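# Fold a napkin diagonally into a flat triangle

## Task

Fold the napkin diagonally so one corner lies on the opposite one, matched within about a thumb's width. The result must be a low, flat triangle with all three points fully spread and the fold edge away from the folded-over flap. It must sit entirely on the table and touch no arm base or its mount. The moving corner may be placed or dropped into position. The task fails if the napkin comes free of a gripper while that gripper is travelling sideways quickly enough to throw it, even if the other gripper then catches it. The fold must hold by itself, not because the robot is keeping it there. When the scene settles after you finish, neither arm nor either hand may touch anything during the final second; both must hang free in the air.

## Robot and tools

Robot: two 6-joint arms, left_arm and right_arm, each with a two-finger gripper.

World frame: all gripper positions use one shared frame. The origin is on the table top midway between the arms, +z points up, +x points out over the table, and left_arm sits on the +y side. The names left and right are just labels, not sides of any image. Gripper positions are in metres and orientations are quaternions in w,x,y,z order. The reported point lies between the finger pads, about 1 cm short of the tips. It may be somewhat wrong, more so at long reach. The fingers point along the gripper's +z axis and close along its y axis.

Row layout: a row always holds 14 numbers, each in [-1, 1], even if only one arm moves. The first 7 are for left_arm and the next 7 for right_arm. In each block, the first six numbers are joints in this order: shoulder, elbow, waist, wrist pitch, wrist yaw, wrist roll. Use this order only. The seventh number is the gripper opening. It is absolute: +1 fully open, -1 closed.

Joint numbers are scaled offsets, not poses. A value of 1.0 equals 1.202 rad for the waist, 1.258 for the shoulder, 1.238 for the elbow, 2.073 for wrist pitch, and 2.022 for wrist yaw and for wrist roll. Joint ranges in rad are: waist -2.618 to 3.054, shoulder 0.000 to 3.142, elbow 0.000 to 3.142, wrist pitch -1.571 to 1.571, wrist yaw -1.571 to 1.571, wrist roll -2.094 to 2.094. A true end stop may be up to 0.036 rad away from the listed value. If a request goes more than 0.036 rad beyond a range end, counted from the angles at the start of the action, the whole action is rejected for both arms. If the first action of a call fails this check, or any action is malformed, nothing in the call runs. A joint pushed past its real end stops there, and the result then reports "joint sent to its limit".

execute_actions(actions): a list of actions. Each action is a table of up to 15 rows, and each row runs for one control step of 1/30 s. If the table is shorter, its last row repeats until 15 steps have run. Offsets in every row are measured from the joint angles at the start of that action, not from the row before. For the first action of a call, that means the last angles reported in this scene. Sending an empty list just returns the current state and images.

move(target, speed, blocking): target is one 14-number row. Its offsets are counted from the Joint positions in the most recent result that showed them. speed is in rad/s, from 0.01 to 2 (default 0.5), and sets the peak speed of the joint with the longest way to go. All joints finish together, so the hand traces a curve. A path lasts 0.5 to 10 s, and anything still unfinished at 10 s is cut short. The path ignores obstacles and the other arm, so faster moves strike harder, and targets set deeper past a contact press harder. With blocking=false the result comes back after 0.5 s while motion continues. Until a result shows the move has ended, no other move or execute_actions is accepted, so call wait or stop first. The move: line reports the outcome (done, off_target, moving, held, fault), limits=held or limits=none, and each arm's joint furthest from its target.

wait(seconds): 0 to 10. Lets the simulation run with the last commands held. It returns early if a running move finishes.

stop(): brakes a running move. Braking needs room, more after fast motion, and the fingers keep moving.

zoom_image(camera, region): region is [x0, y0, x1, y1] in pixels of that camera's latest image, with the origin at the top-left and at most 504 by 504. Cameras: cam_head_left, cam_head_right, cam_high, cam_low, cam_left_wrist, cam_right_wrist, all 504x504. Calibration (K, distortion, T_world_to_cam) is provided, but real poses can be off by a few degrees and millimetres.

finished_scene(scene): pass the current scene's integer number. This ends the scene and cannot be undone. The fold must already be complete and stable, and the arms must be clear.

Results: the state line gives each gripper's position and quaternion. Joint positions and Joint velocities list each arm's joints in the row order above, in rad and rad/s, followed by the finger-pad gap in m (0.094 means fully open). Joint targets shows the angles the joints are currently being driven toward. grip_measured gives the opening on the same scale you command, with a fixed per-gripper error of about 1 mm. Joint torques are raw drive outputs; they are nonzero even in free air and include offsets and noise. "joint command not followed" means a clearance check altered some joint targets. FAULT, MOTOR HOT (75 °C) and OVER-TEMPERATURE FAULT lines warn of stops. At 90 °C the arm halts for 10 s. At 100 °C the arm goes limp and drops.

Motion limits: on each step, the target may lead the measured angle by at most 0.202 (waist), 0.258 (shoulder), 0.238 (elbow), 0.573 (wrist pitch) and 0.522 (wrist yaw, roll) rad. If a step would shift the hand more than 70 mm, it is scaled down. Large offsets therefore need several actions, and you should finish any leftover motion in the next action. Arms can sag under zero offsets. To hold a pose, send offsets back to the wanted angles in a reply's first call and zeros afterwards, increasing them if a joint still falls short. The simulation keeps running while you think.

Gripping: to hold the cloth, command an opening about 0.03 below grip_measured; smaller differences grip more lightly. Pad force is about 50 to 62 N and weaker on thin material.

Avoid: collisions or hard pressing between the arms, which can end the scene. Also avoid fast sideways hand motion while releasing or holding the napkin, slams, hard pushes, drops, and long loaded holds that overheat motors. Finish with both grippers lifted clear of the napkin and the table.

Each tool is called after ">>>" as name(argument=value, ...), one argument or row to a line, values as JSON.

## Session

>>> execute_actions(
  actions=[],
)

Scene clock: 0.00 s.
left_arm: end_effector_position=(+0.3726, +0.0770, +0.1339) grip_measured=-0.974 end_effector_quat_wxyz=(+0.302, +0.371, +0.870, -0.119) | right_arm: end_effector_position=(+0.3628, -0.3766, +0.4016) grip_measured=+1.000 end_effector_quat_wxyz=(+0.702, +0.007, +0.712, -0.013)
Joint names: [shoulder, elbow, waist, wrist pitch, wrist yaw, wrist roll]
Joint positions: left_arm=[ 1.742  1.31  -0.462 -0.491  0.152  0.225  0.001] | right_arm=[ 1.051  1.04   0.005 -0.003  0.006 -0.009  0.094]
Joint velocities: left_arm=[-0.002 -0.012 -0.007 -0.037 -0.037 -0.037 -0.002] | right_arm=[-0.002 -0.007 -0.002  0.022 -0.007 -0.022  0.   ]
Joint torques (N m, as the arm reports them, + toward a larger angle): no reading
Joint targets: left_arm=[1.726 1.325 -0.462 -0.481 0.156 0.225] | right_arm=[1.042 1.055 0.005 0.006 0.006 -0.010]

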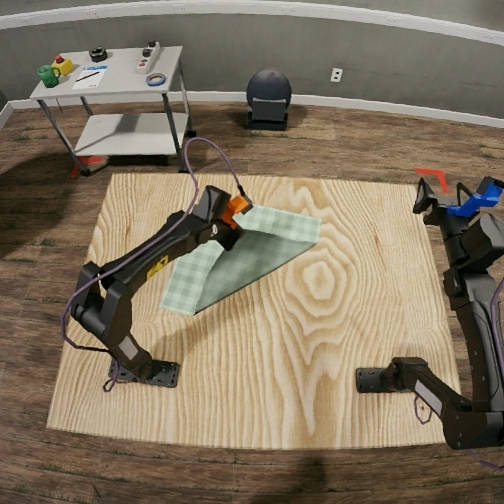

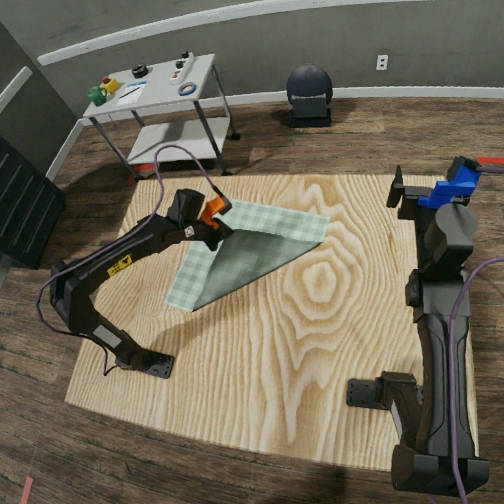

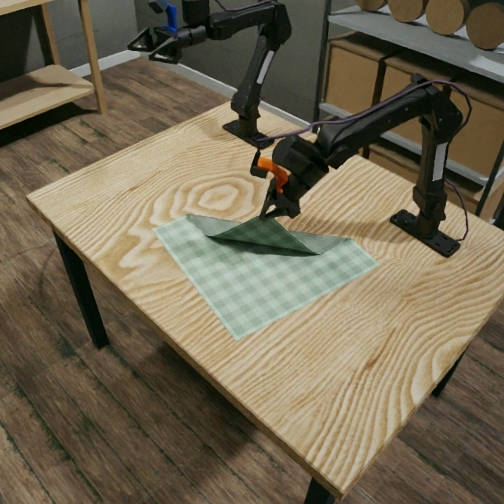

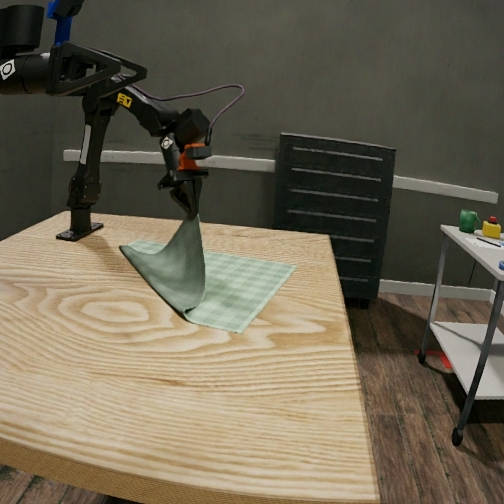

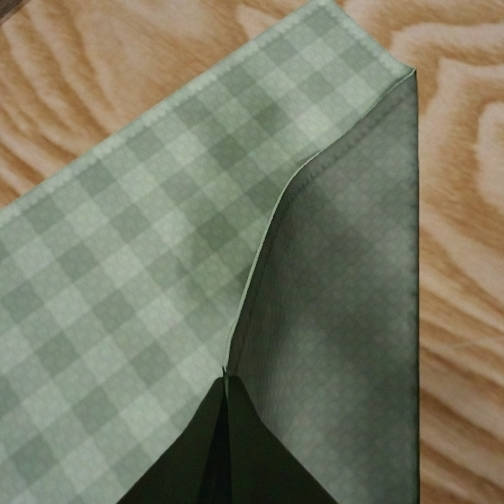

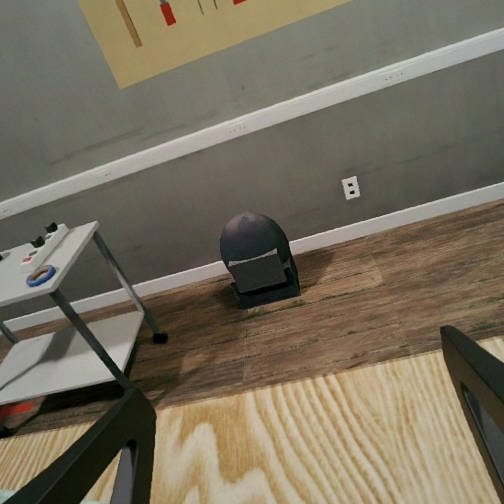

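>>> zoom_image(
  camera="cam_high",
  region=[140, 180, 400, 350],
)

>>> zoom_image(
  camera="cam_low",
  region=[100, 170, 320, 350],
)

>>> zoom_image(
  camera="cam_head_right",
  region=[150, 170, 350, 330],
)

Region (140, 180, 400, 350) of cam_high's 504x504 image, scaled by 1.938, with more detail than that image has; it fills the top 330 rows of this view, and the rest is white.

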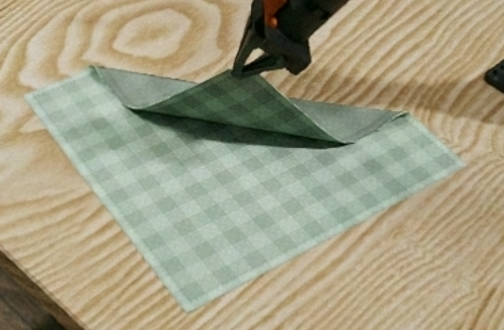

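Region (100, 170, 320, 350) of cam_low's 504x504 image, scaled by 2.291, with more detail than that image has; it fills the top 412 rows of this view, and the rest is white.

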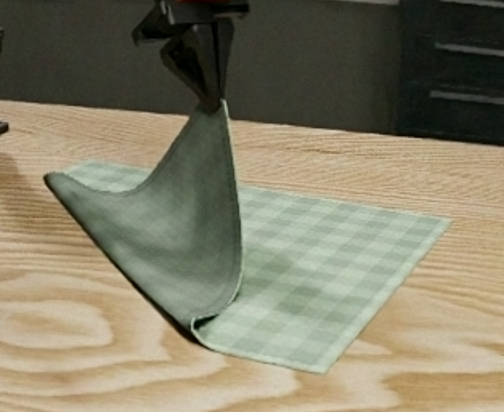

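Region (150, 170, 350, 330) of cam_head_right's 504x504 image, scaled by 2.520, with more detail than that image has; it fills the top 403 rows of this view, and the rest is white.

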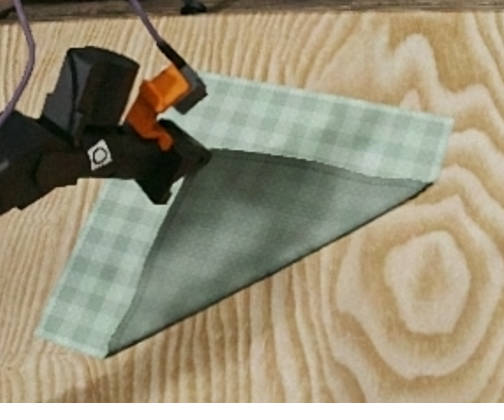

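>>> zoom_image(
  camera="cam_high",
  region=[235, 180, 315, 250],
)

>>> zoom_image(
  camera="cam_low",
  region=[155, 170, 225, 240],
)

>>> zoom_image(
  camera="cam_head_left",
  region=[150, 180, 330, 330],
)

>>> zoom_image(
  camera="cam_left_wrist",
  region=[150, 330, 320, 504],
)

Region (235, 180, 315, 250) of cam_high's 504x504 image, scaled by 6.300, with more detail than that image has; it fills the top 441 rows of this view, and the rest is white.

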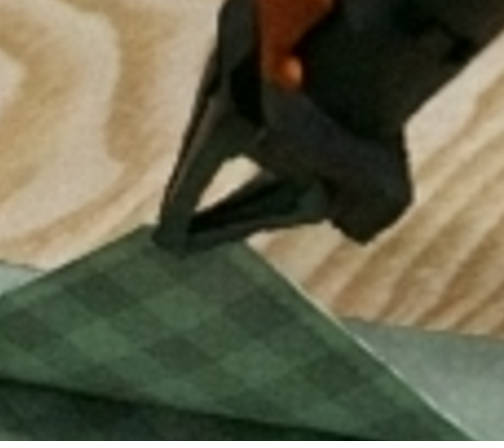

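Region (155, 170, 225, 240) of cam_low's 504x504 image, scaled by 7.200, with more detail than that image has.

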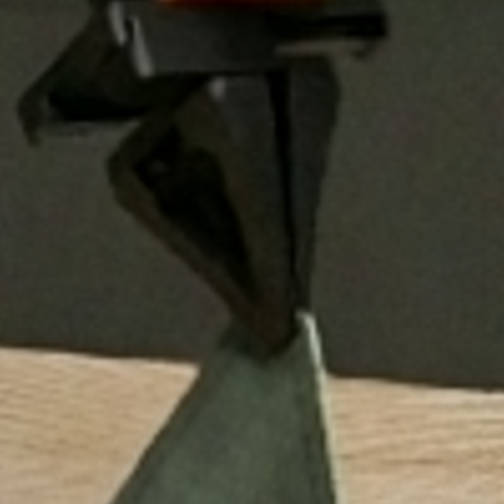

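Region (150, 180, 330, 330) of cam_head_left's 504x504 image, scaled by 2.800, with more detail than that image has.

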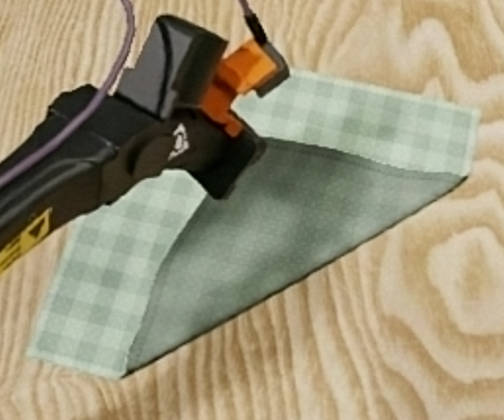

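Region (150, 330, 320, 504) of cam_left_wrist's 504x504 image, scaled by 2.897, with more detail than that image has; it fills the left 492 columns of this view, and the rest is white.

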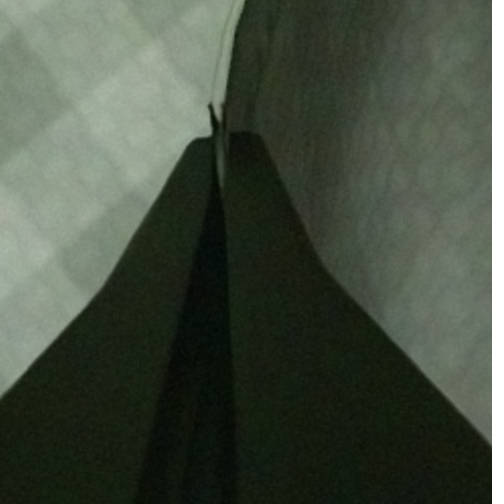

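>>> move(
  target=[0.5978,0.7197,0.3681,-0.1312,0.1474,0.2384,-1,-0.007,0.012,0,0.004,0,0,1],
  speed=0.45,
)

Scene clock: 7.07 s.
left_arm: end_effector_position=(+0.5658, +0.2088, +0.0421) grip_measured=-0.974 end_effector_quat_wxyz=(+0.277, +0.409, +0.860, -0.130) | right_arm: end_effector_position=(+0.3628, -0.3766, +0.4016) grip_measured=+1.000 end_effector_quat_wxyz=(+0.702, +0.007, +0.712, -0.013)
Joint names: [shoulder, elbow, waist, wrist pitch, wrist yaw, wrist roll]
Joint positions: left_arm=[ 2.501  2.154 -0.018 -0.759  0.429  0.699  0.001] | right_arm=[ 1.051  1.04   0.005 -0.003  0.006 -0.009  0.094]
Joint velocities: left_arm=[-0.002 -0.002 -0.017  0.022 -0.007 -0.022  0.   ] | right_arm=[-0.007 -0.012 -0.022 -0.066 -0.066 -0.037  0.   ]
Joint torques (N m, as the arm reports them, + toward a larger angle): left_arm=[-16.37   8.63  -0.15   0.7    0.41   0.08] | right_arm=[-2.93  6.74  0.01  1.52 -0.01  0.02]
Joint targets: left_arm=[2.494 2.201 -0.019 -0.763 0.449 0.707] | right_arm=[1.042 1.055 0.005 0.006 0.006 -0.009]
move: off_target (left_arm); limits=none; left_arm: farthest joint: the elbow, 0.047 radians from its target (0.891 radians at the start); right_arm: farthest joint: the elbow, 0.015 radians from its target (0.015 radians at the start)
camera_calibration (this result's frames):
cam_left_wrist: T_world_to_cam=[[-0.843732, -0.536757, 0.00293697, 0.585108], [-0.526458, 0.82645, -0.199556, 0.178239], [0.104686, -0.169918, -0.979882, 0.141913], [0, 0, 0, 1]] pos_world=[0.572654, 0.190869, 0.172908]

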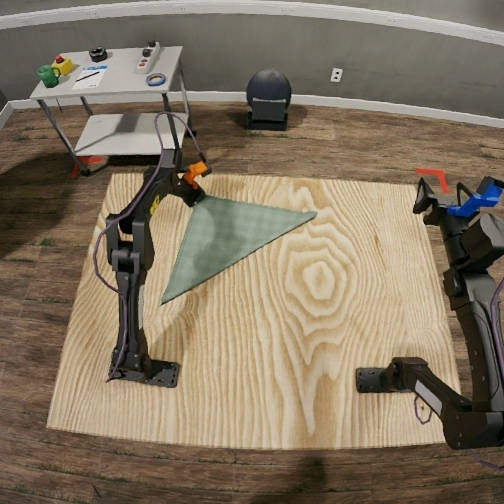

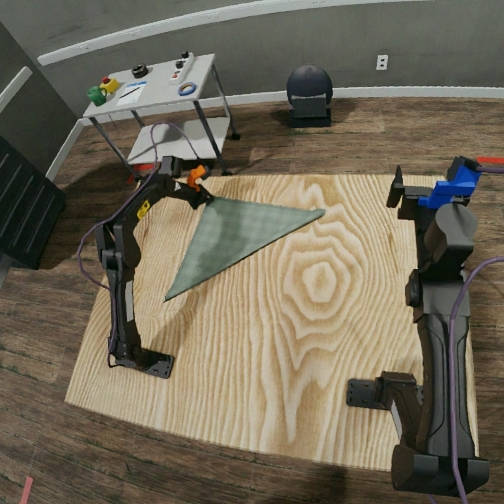

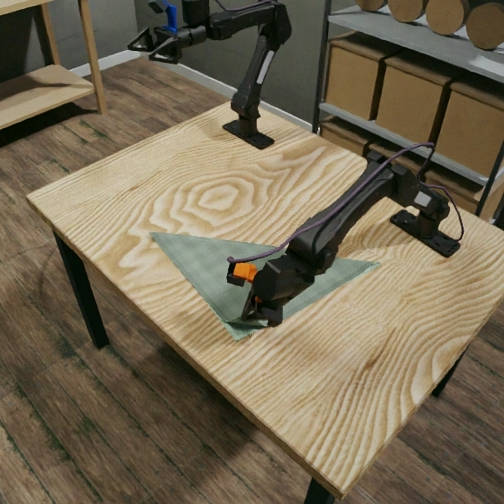

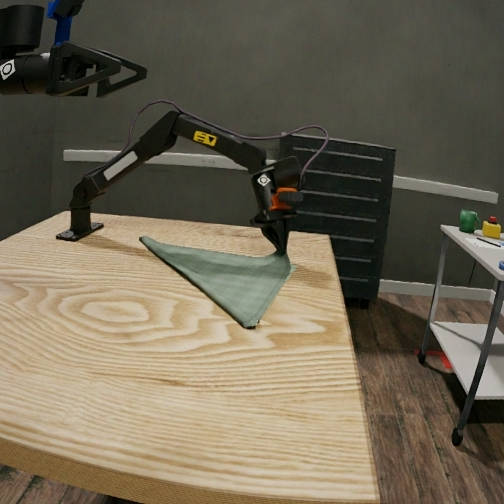

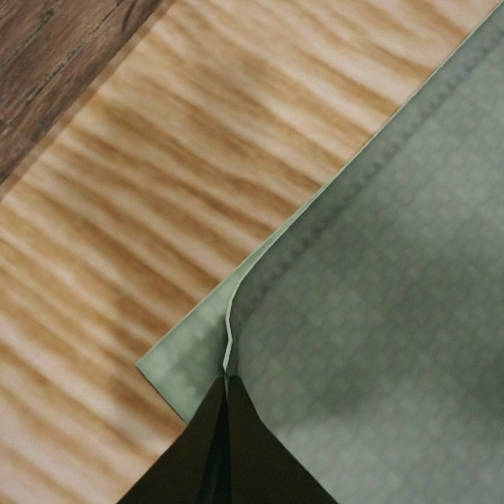

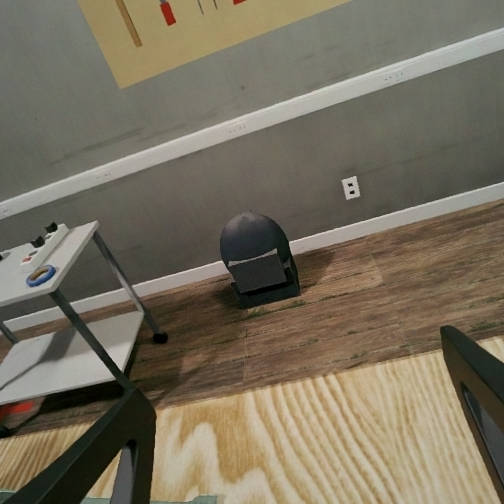

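>>> zoom_image(
  camera="cam_low",
  region=[130, 200, 320, 350],
)

>>> zoom_image(
  camera="cam_high",
  region=[140, 200, 400, 360],
)

>>> zoom_image(
  camera="cam_high",
  region=[205, 285, 295, 350],
)

Region (130, 200, 320, 350) of cam_low's 504x504 image, scaled by 2.653, with more detail than that image has; it fills the top 398 rows of this view, and the rest is white.

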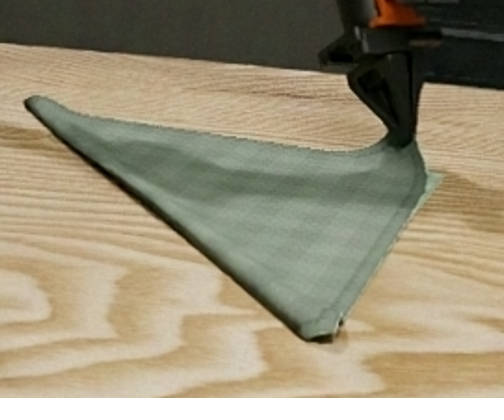

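Region (140, 200, 400, 360) of cam_high's 504x504 image, scaled by 1.938, with more detail than that image has; it fills the top 310 rows of this view, and the rest is white.

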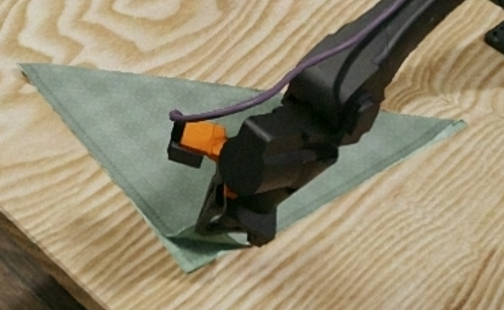

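Region (205, 285, 295, 350) of cam_high's 504x504 image, scaled by 5.600, with more detail than that image has.

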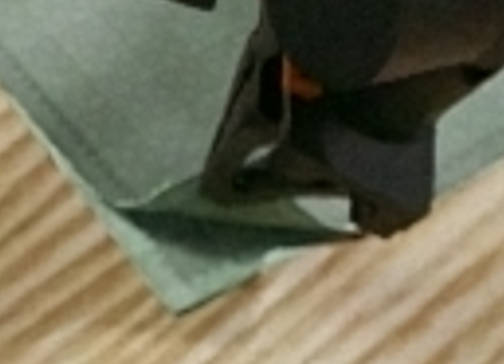

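>>> execute_actions(
  actions=[
    [[-0.003,0.0405,-0.001,-0.002,0.010,0.004,-1,-0.007,0.012,0,0.004,0,0,1],[0.0005,0.044,-0.001,-0.002,0.0105,0.004,-1,-0.007,0.012,0,0.004,0,0,1],[0.005,0.048,-0.001,-0.002,0.011,0.004,-1,-0.007,0.012,0,0.004,0,0,1],[0.010,0.053,-0.001,-0.002,0.0117,0.004,-1,-0.007,0.012,0,0.004,0,0,1],[0.015,0.0577,-0.001,-0.002,0.0123,0.004,-1,-0.007,0.012,0,0.004,0,0,1],[0.020,0.0625,-0.001,-0.002,0.013,0.004,-1,-0.007,0.012,0,0.004,0,0,1],[0.025,0.0672,-0.001,-0.002,0.0135,0.004,-1,-0.007,0.012,0,0.004,0,0,1],[0.030,0.072,-0.001,-0.002,0.014,0.004,-1,-0.007,0.012,0,0.004,0,0,1],[0.035,0.0767,-0.001,-0.002,0.0147,0.004,-1,-0.007,0.012,0,0.004,0,0,1],[0.040,0.0815,-0.001,-0.002,0.0153,0.004,-1,-0.007,0.012,0,0.004,0,0,1],[0.045,0.086,-0.001,-0.002,0.016,0.004,-1,-0.007,0.012,0,0.004,0,0,1],[0.049,0.09,-0.001,-0.002,0.0165,0.004,-1,-0.007,0.012,0,0.004,0,0,1],[0.0525,0.0935,-0.001,-0.002,0.017,0.004,-1,-0.007,0.012,0,0.004,0,0,1],[0.055,0.096,-0.001,-0.002,0.0173,0.004,-1,-0.007,0.012,0,0.004,0,0,1],[0.0572,0.0977,-0.001,-0.002,0.0173,0.004,-1,-0.007,0.012,0,0.004,0,0,1]],
  ],
)

>>> wait(
  seconds=0.3,
)

Scene clock: 10.07 s.
left_arm: end_effector_position=(+0.5763, +0.2059, +0.0320) grip_measured=-0.974 end_effector_quat_wxyz=(+0.281, +0.411, +0.857, -0.134) | right_arm: end_effector_position=(+0.3628, -0.3766, +0.4016) grip_measured=+1.000 end_effector_quat_wxyz=(+0.702, +0.007, +0.712, -0.013)
Joint names: [shoulder, elbow, waist, wrist pitch, wrist yaw, wrist roll]
Joint positions: left_arm=[ 2.565  2.228 -0.018 -0.763  0.441  0.7    0.001] | right_arm=[ 1.051  1.04   0.005 -0.003  0.006 -0.009  0.094]
Joint velocities: left_arm=[ 0.154  0.056 -0.017 -0.007  0.022  0.051  0.   ] | right_arm=[-0.002 -0.002  0.002 -0.051  0.007 -0.051  0.   ]
Joint torques (N m, as the arm reports them, + toward a larger angle): left_arm=[-16.37   8.33  -0.19   0.77   0.42   0.08] | right_arm=[-2.92  6.74  0.02  1.52 -0.01  0.01]
Joint targets: left_arm=[2.573 2.275 -0.019 -0.763 0.464 0.707] | right_arm=[1.042 1.055 0.005 0.006 0.006 -0.009]
camera_calibration (this result's frames):
cam_left_wrist: T_world_to_cam=[[-0.847188, -0.531276, 0.00430178, 0.593294], [-0.520049, 0.827574, -0.211352, 0.180602], [0.108726, -0.181292, -0.977401, 0.130306], [0, 0, 0, 1]] pos_world=[0.582386, 0.189365, 0.16298]

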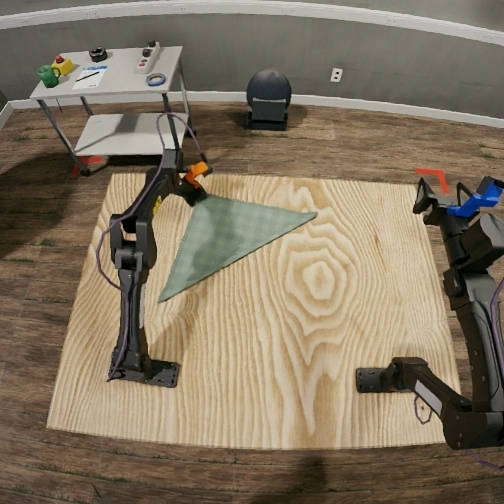

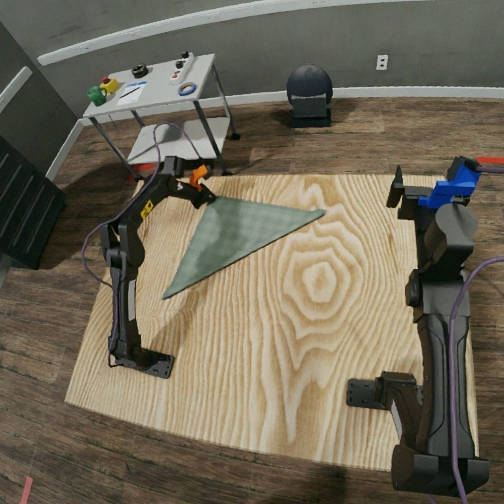

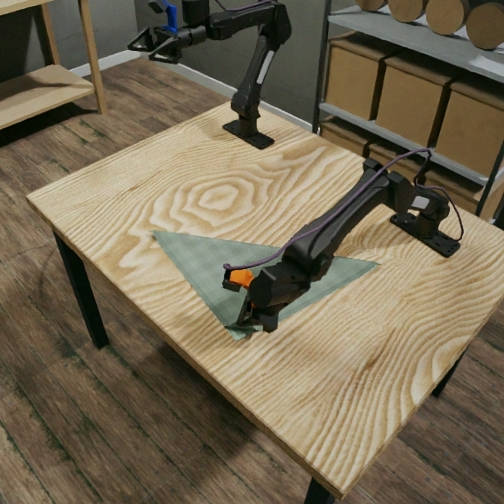

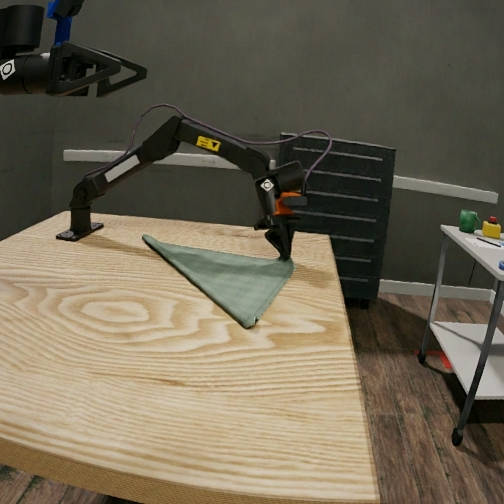

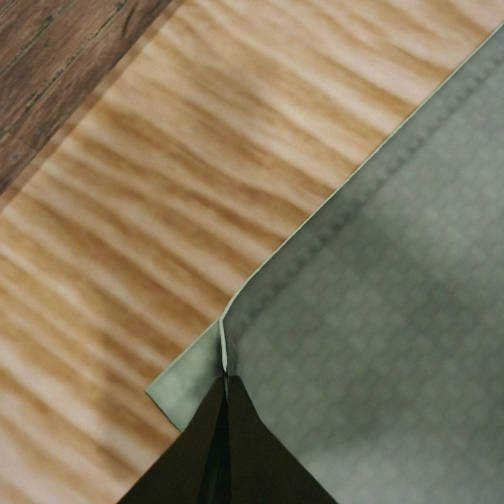

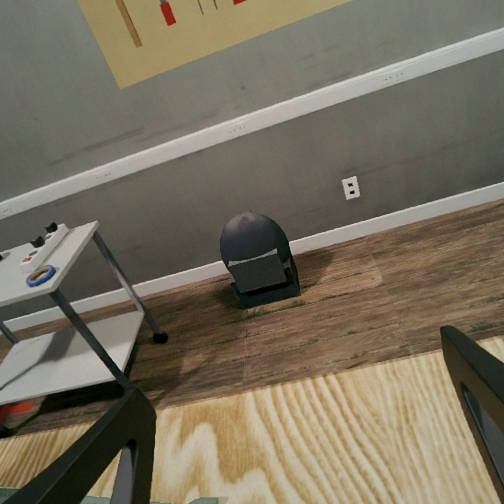

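Scene clock: 10.37 s.
left_arm: end_effector_position=(+0.5759, +0.2056, +0.0264) grip_measured=-0.974 end_effector_quat_wxyz=(+0.278, +0.410, +0.858, -0.137) | right_arm: end_effector_position=(+0.3628, -0.3766, +0.4016) grip_measured=+1.000 end_effector_quat_wxyz=(+0.702, +0.007, +0.712, -0.013)
Joint names: [shoulder, elbow, waist, wrist pitch, wrist yaw, wrist roll]
Joint positions: left_arm=[ 2.577  2.231 -0.018 -0.763  0.444  0.7    0.001] | right_arm=[ 1.051  1.04   0.005 -0.003  0.006 -0.009  0.094]
Joint velocities: left_arm=[ 0.002 -0.012 -0.002 -0.007 -0.066  0.037 -0.001] | right_arm=[-0.027 -0.002 -0.012 -0.022 -0.081 -0.022  0.   ]
Joint torques (N m, as the arm reports them, + toward a larger angle): left_arm=[-16.67   8.44  -0.09   0.72   0.4    0.07] | right_arm=[-2.92  6.74  0.02  1.52 -0.01  0.01]
Joint targets: left_arm=[2.573 2.275 -0.019 -0.763 0.464 0.707] | right_arm=[1.042 1.055 0.005 0.006 0.006 -0.009]
wait: 0.30 s; no rest
camera_calibration (this result's frames):
cam_left_wrist: T_world_to_cam=[[-0.84766, -0.530392, 0.0125384, 0.592626], [-0.521066, 0.827842, -0.20777, 0.179891], [0.0998198, -0.182651, -0.978097, 0.130264], [0, 0, 0, 1]] pos_world=[0.583077, 0.189196, 0.157356]

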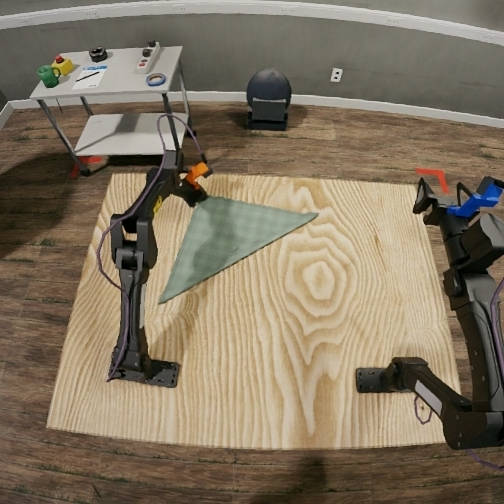

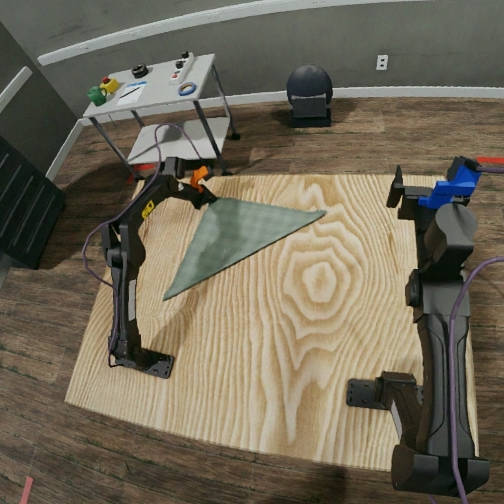

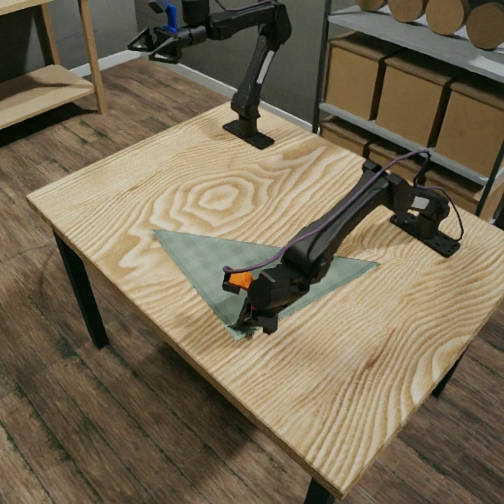

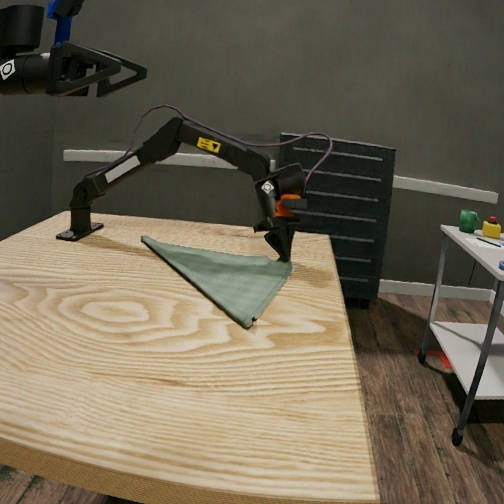

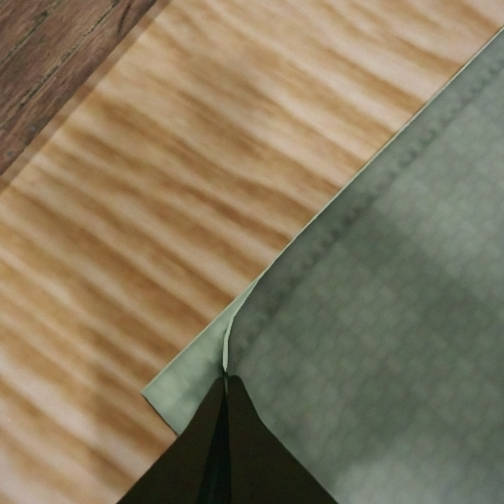

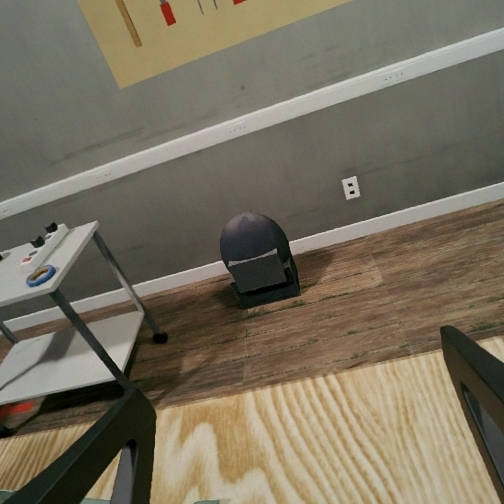

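>>> zoom_image(
  camera="cam_low",
  region=[130, 200, 320, 350],
)

>>> zoom_image(
  camera="cam_high",
  region=[140, 200, 400, 360],
)

>>> zoom_image(
  camera="cam_high",
  region=[205, 285, 295, 350],
)

Region (130, 200, 320, 350) of cam_low's 504x504 image, scaled by 2.653, with more detail than that image has; it fills the top 398 rows of this view, and the rest is white.

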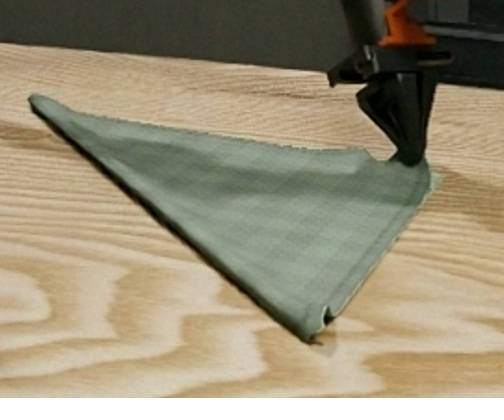

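Region (140, 200, 400, 360) of cam_high's 504x504 image, scaled by 1.938, with more detail than that image has; it fills the top 310 rows of this view, and the rest is white.

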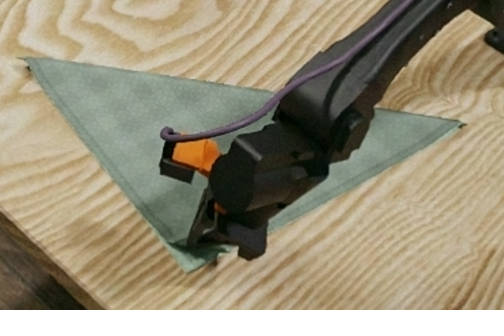

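Region (205, 285, 295, 350) of cam_high's 504x504 image, scaled by 5.600, with more detail than that image has.

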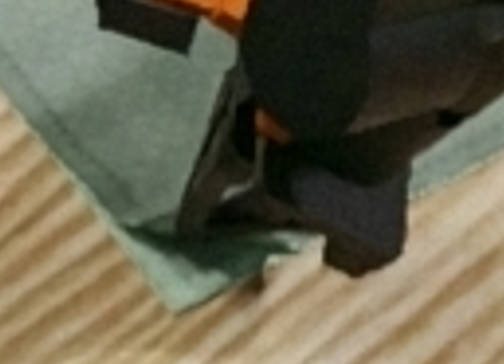

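>>> execute_actions(
  actions=[
    [[-0.0032,0.0355,-0.001,0,0.01,0.0035,-0.7,-0.007,0.012,0,0.004,0,0,1],[-0.0032,0.0355,-0.001,0,0.01,0.0035,-0.5,-0.007,0.012,0,0.004,0,0,1],[-0.0032,0.0355,-0.001,0,0.01,0.0035,-0.3,-0.007,0.012,0,0.004,0,0,1],[-0.0032,0.0355,-0.001,0,0.01,0.0035,-0.1,-0.007,0.012,0,0.004,0,0,1],[-0.0032,0.0355,-0.001,0,0.01,0.0035,0.1,-0.007,0.012,0,0.004,0,0,1],[-0.0032,0.0355,-0.001,0,0.01,0.0035,0.3,-0.007,0.012,0,0.004,0,0,1],[-0.0032,0.0355,-0.001,0,0.01,0.0035,0.5,-0.007,0.012,0,0.004,0,0,1],[-0.0032,0.0355,-0.001,0,0.01,0.0035,0.7,-0.007,0.012,0,0.004,0,0,1]],
  ],
)

Scene clock: 11.30 s.
left_arm: end_effector_position=(+0.5758, +0.2055, +0.0264) grip_measured=+0.697 end_effector_quat_wxyz=(+0.278, +0.411, +0.858, -0.137) | right_arm: end_effector_position=(+0.3628, -0.3766, +0.4016) grip_measured=+1.000 end_effector_quat_wxyz=(+0.702, +0.007, +0.712, -0.013)
Joint names: [shoulder, elbow, waist, wrist pitch, wrist yaw, wrist roll]
Joint positions: left_arm=[ 2.577  2.231 -0.018 -0.763  0.444  0.701  0.08 ] | right_arm=[ 1.051  1.04   0.005 -0.003  0.006 -0.009  0.094]
Joint velocities: left_arm=[-0.012 -0.012  0.002  0.007 -0.007 -0.066 -0.001] | right_arm=[ 0.002 -0.002 -0.002 -0.051 -0.007 -0.007  0.   ]
Joint torques (N m, as the arm reports them, + toward a larger angle): left_arm=[-16.64   8.43  -0.11   0.76   0.43   0.06] | right_arm=[-2.92  6.73  0.01  1.51 -0.01  0.01]
Joint targets: left_arm=[2.573 2.275 -0.019 -0.763 0.464 0.707] | right_arm=[1.042 1.055 0.005 0.006 0.006 -0.009]
camera_calibration (this result's frames):
cam_left_wrist: T_world_to_cam=[[-0.847915, -0.529984, 0.0125203, 0.592642], [-0.520639, 0.828049, -0.208013, 0.179655], [0.0998761, -0.182896, -0.978046, 0.130297], [0, 0, 0, 1]] pos_world=[0.583032, 0.189159, 0.157387]

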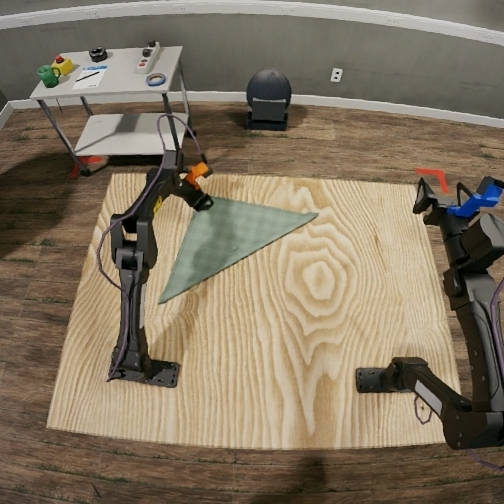

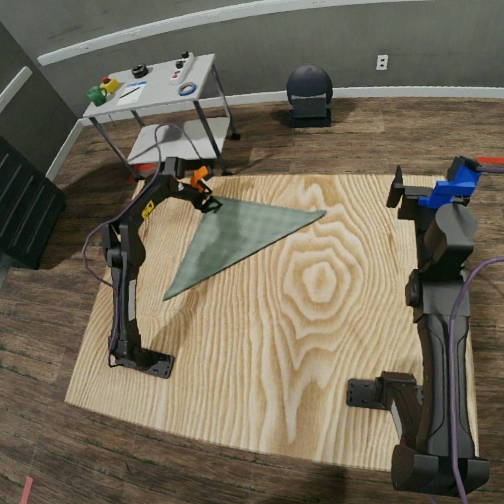

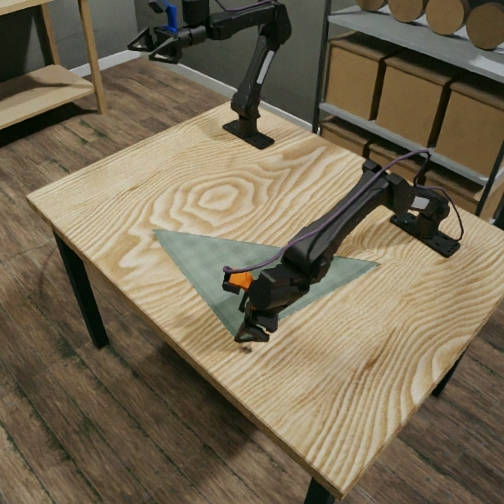

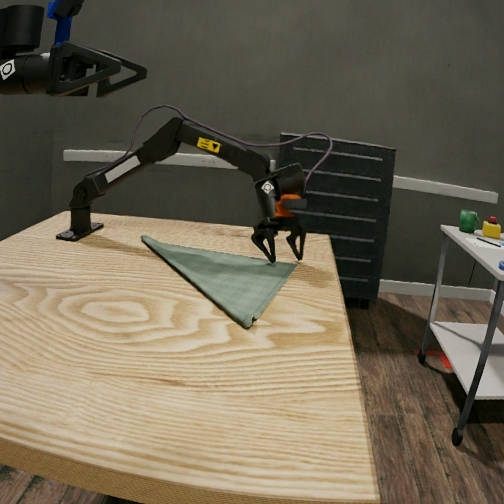

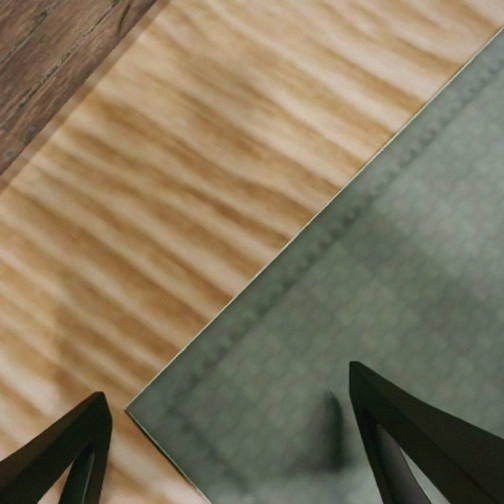

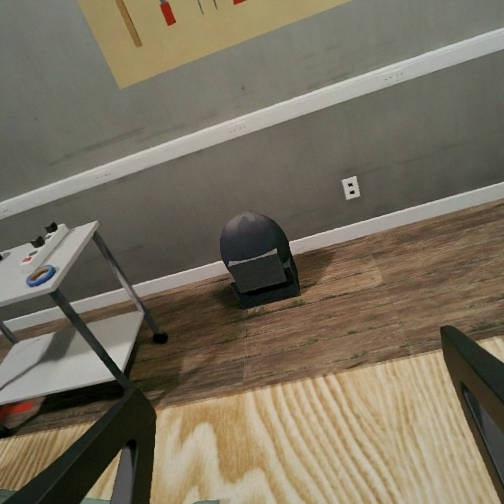

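>>> execute_actions(
  actions=[
    [[-0.01,0.0355,-0.001,0,0.01,0.0035,0.7,-0.007,0.012,0,0.004,0,0,1],[-0.02,0.0355,-0.001,0,0.01,0.0035,0.7,-0.007,0.012,0,0.004,0,0,1],[-0.035,0.0355,-0.001,0,0.01,0.0035,0.7,-0.007,0.012,0,0.004,0,0,1],[-0.05,0.0355,-0.001,0,0.01,0.0035,0.7,-0.007,0.012,0,0.004,0,0,1],[-0.07,0.0355,-0.001,0,0.01,0.0035,0.7,-0.007,0.012,0,0.004,0,0,1],[-0.09,0.0355,-0.001,0,0.01,0.0035,0.7,-0.007,0.012,0,0.004,0,0,1],[-0.11,0.035,-0.001,0,0.01,0.0035,0.7,-0.007,0.012,0,0.004,0,0,1],[-0.13,0.033,-0.001,0,0.01,0.0035,0.7,-0.007,0.012,0,0.004,0,0,1],[-0.15,0.03,-0.001,0,0.01,0.0035,0.7,-0.007,0.012,0,0.004,0,0,1],[-0.17,0.028,-0.001,0,0.01,0.0035,0.7,-0.007,0.012,0,0.004,0,0,1],[-0.185,0.026,-0.001,0,0.01,0.0035,0.7,-0.007,0.012,0,0.004,0,0,1],[-0.2,0.024,-0.001,0,0.01,0.0035,0.7,-0.007,0.012,0,0.004,0,0,1],[-0.21,0.022,-0.001,0,0.01,0.0035,0.7,-0.007,0.012,0,0.004,0,0,1],[-0.217,0.021,-0.001,0,0.01,0.0035,0.7,-0.007,0.012,0,0.004,0,0,1],[-0.22,0.02,-0.001,0,0.01,0.0035,0.7,-0.007,0.012,0,0.004,0,0,1]],
  ],
)

>>> zoom_image(
  camera="cam_high",
  region=[140, 200, 400, 360],
)

>>> zoom_image(
  camera="cam_low",
  region=[130, 200, 320, 350],
)

Scene clock: 12.23 s.
left_arm: end_effector_position=(+0.5814, +0.2050, +0.1240) grip_measured=+0.697 end_effector_quat_wxyz=(+0.348, +0.418, +0.832, -0.110) | right_arm: end_effector_position=(+0.3628, -0.3766, +0.4016) grip_measured=+1.000 end_effector_quat_wxyz=(+0.702, +0.007, +0.712, -0.013)
Joint names: [shoulder, elbow, waist, wrist pitch, wrist yaw, wrist roll]
Joint positions: left_arm=[ 2.407  2.231 -0.018 -0.772  0.444  0.701  0.08 ] | right_arm=[ 1.051  1.04   0.005 -0.003  0.006 -0.009  0.094]
Joint velocities: left_arm=[-0.672  0.017  0.002 -0.066  0.007 -0.022  0.   ] | right_arm=[-0.002 -0.012 -0.007 -0.007 -0.007 -0.051  0.   ]
Joint torques (N m, as the arm reports them, + toward a larger angle): left_arm=[-19.47   7.06  -0.09   1.01   0.39   0.06] | right_arm=[-2.92  6.74  0.03  1.52 -0.01  0.01]
Joint targets: left_arm=[2.318 2.253 -0.019 -0.764 0.462 0.707] | right_arm=[1.042 1.055 0.005 0.006 0.006 -0.009]
camera_calibration (this result's frames):
cam_left_wrist: T_world_to_cam=[[-0.839786, -0.530546, -0.115239, 0.607074], [-0.479758, 0.824543, -0.299934, 0.19164], [0.254149, -0.196593, -0.946974, 0.134333], [0, 0, 0, 1]] pos_world=[0.567613, 0.190474, 0.254648]

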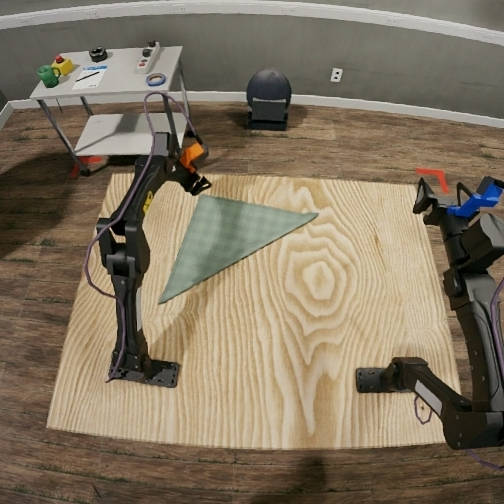

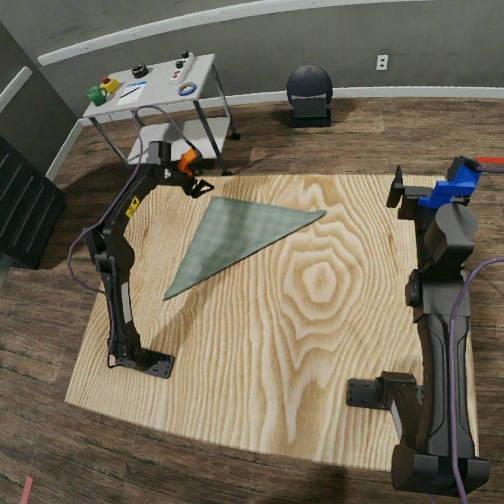

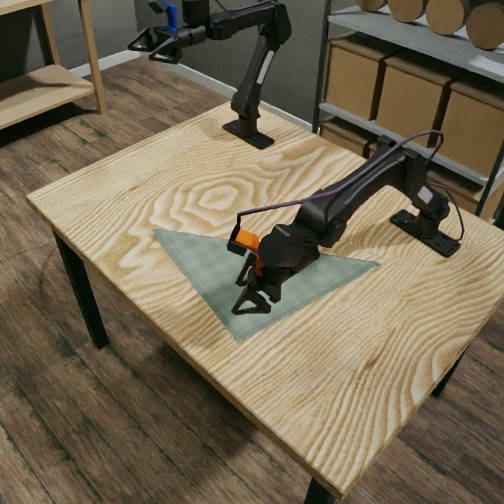

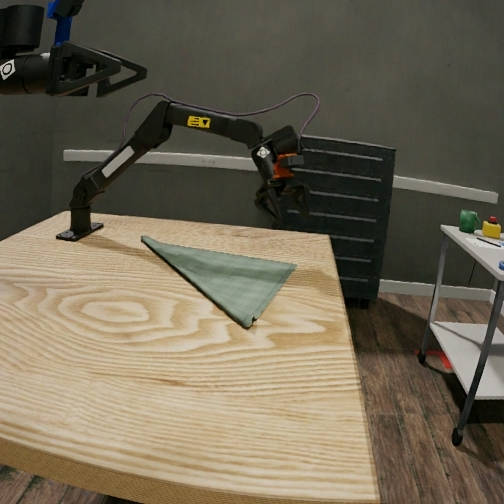

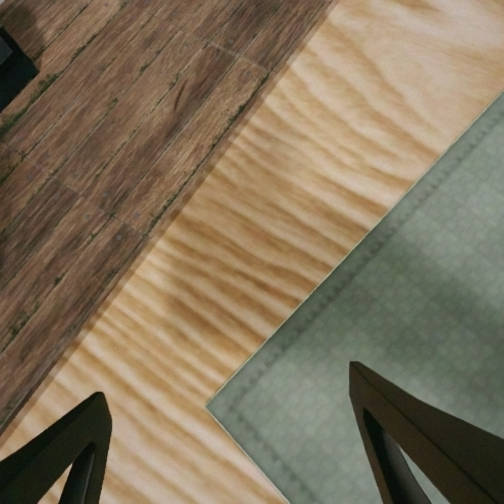

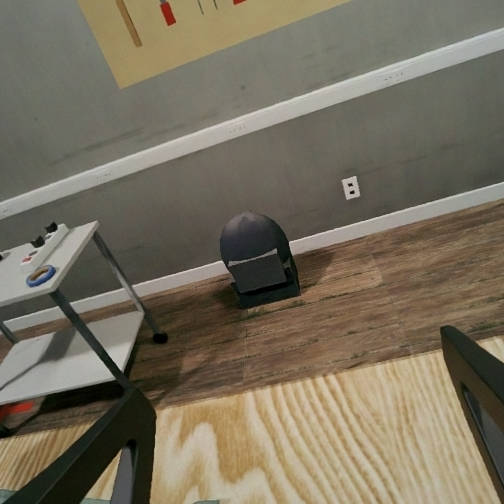

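Region (140, 200, 400, 360) of cam_high's 504x504 image, scaled by 1.938, with more detail than that image has; it fills the top 310 rows of this view, and the rest is white.

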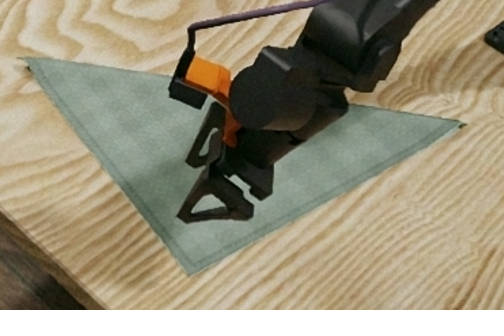

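Region (130, 200, 320, 350) of cam_low's 504x504 image, scaled by 2.653, with more detail than that image has; it fills the top 398 rows of this view, and the rest is white.

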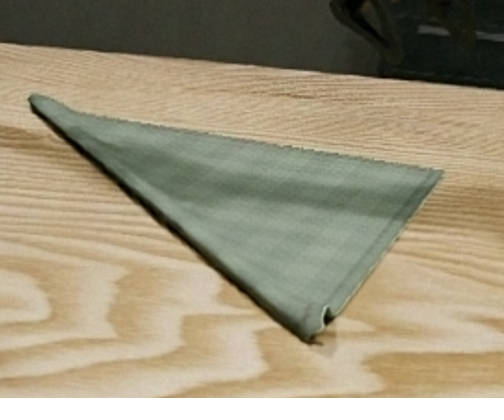

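Clean triangle. Finishing scene 1.

>>> finished_scene(
  scene=1,
)

The scene is finished: the task was done.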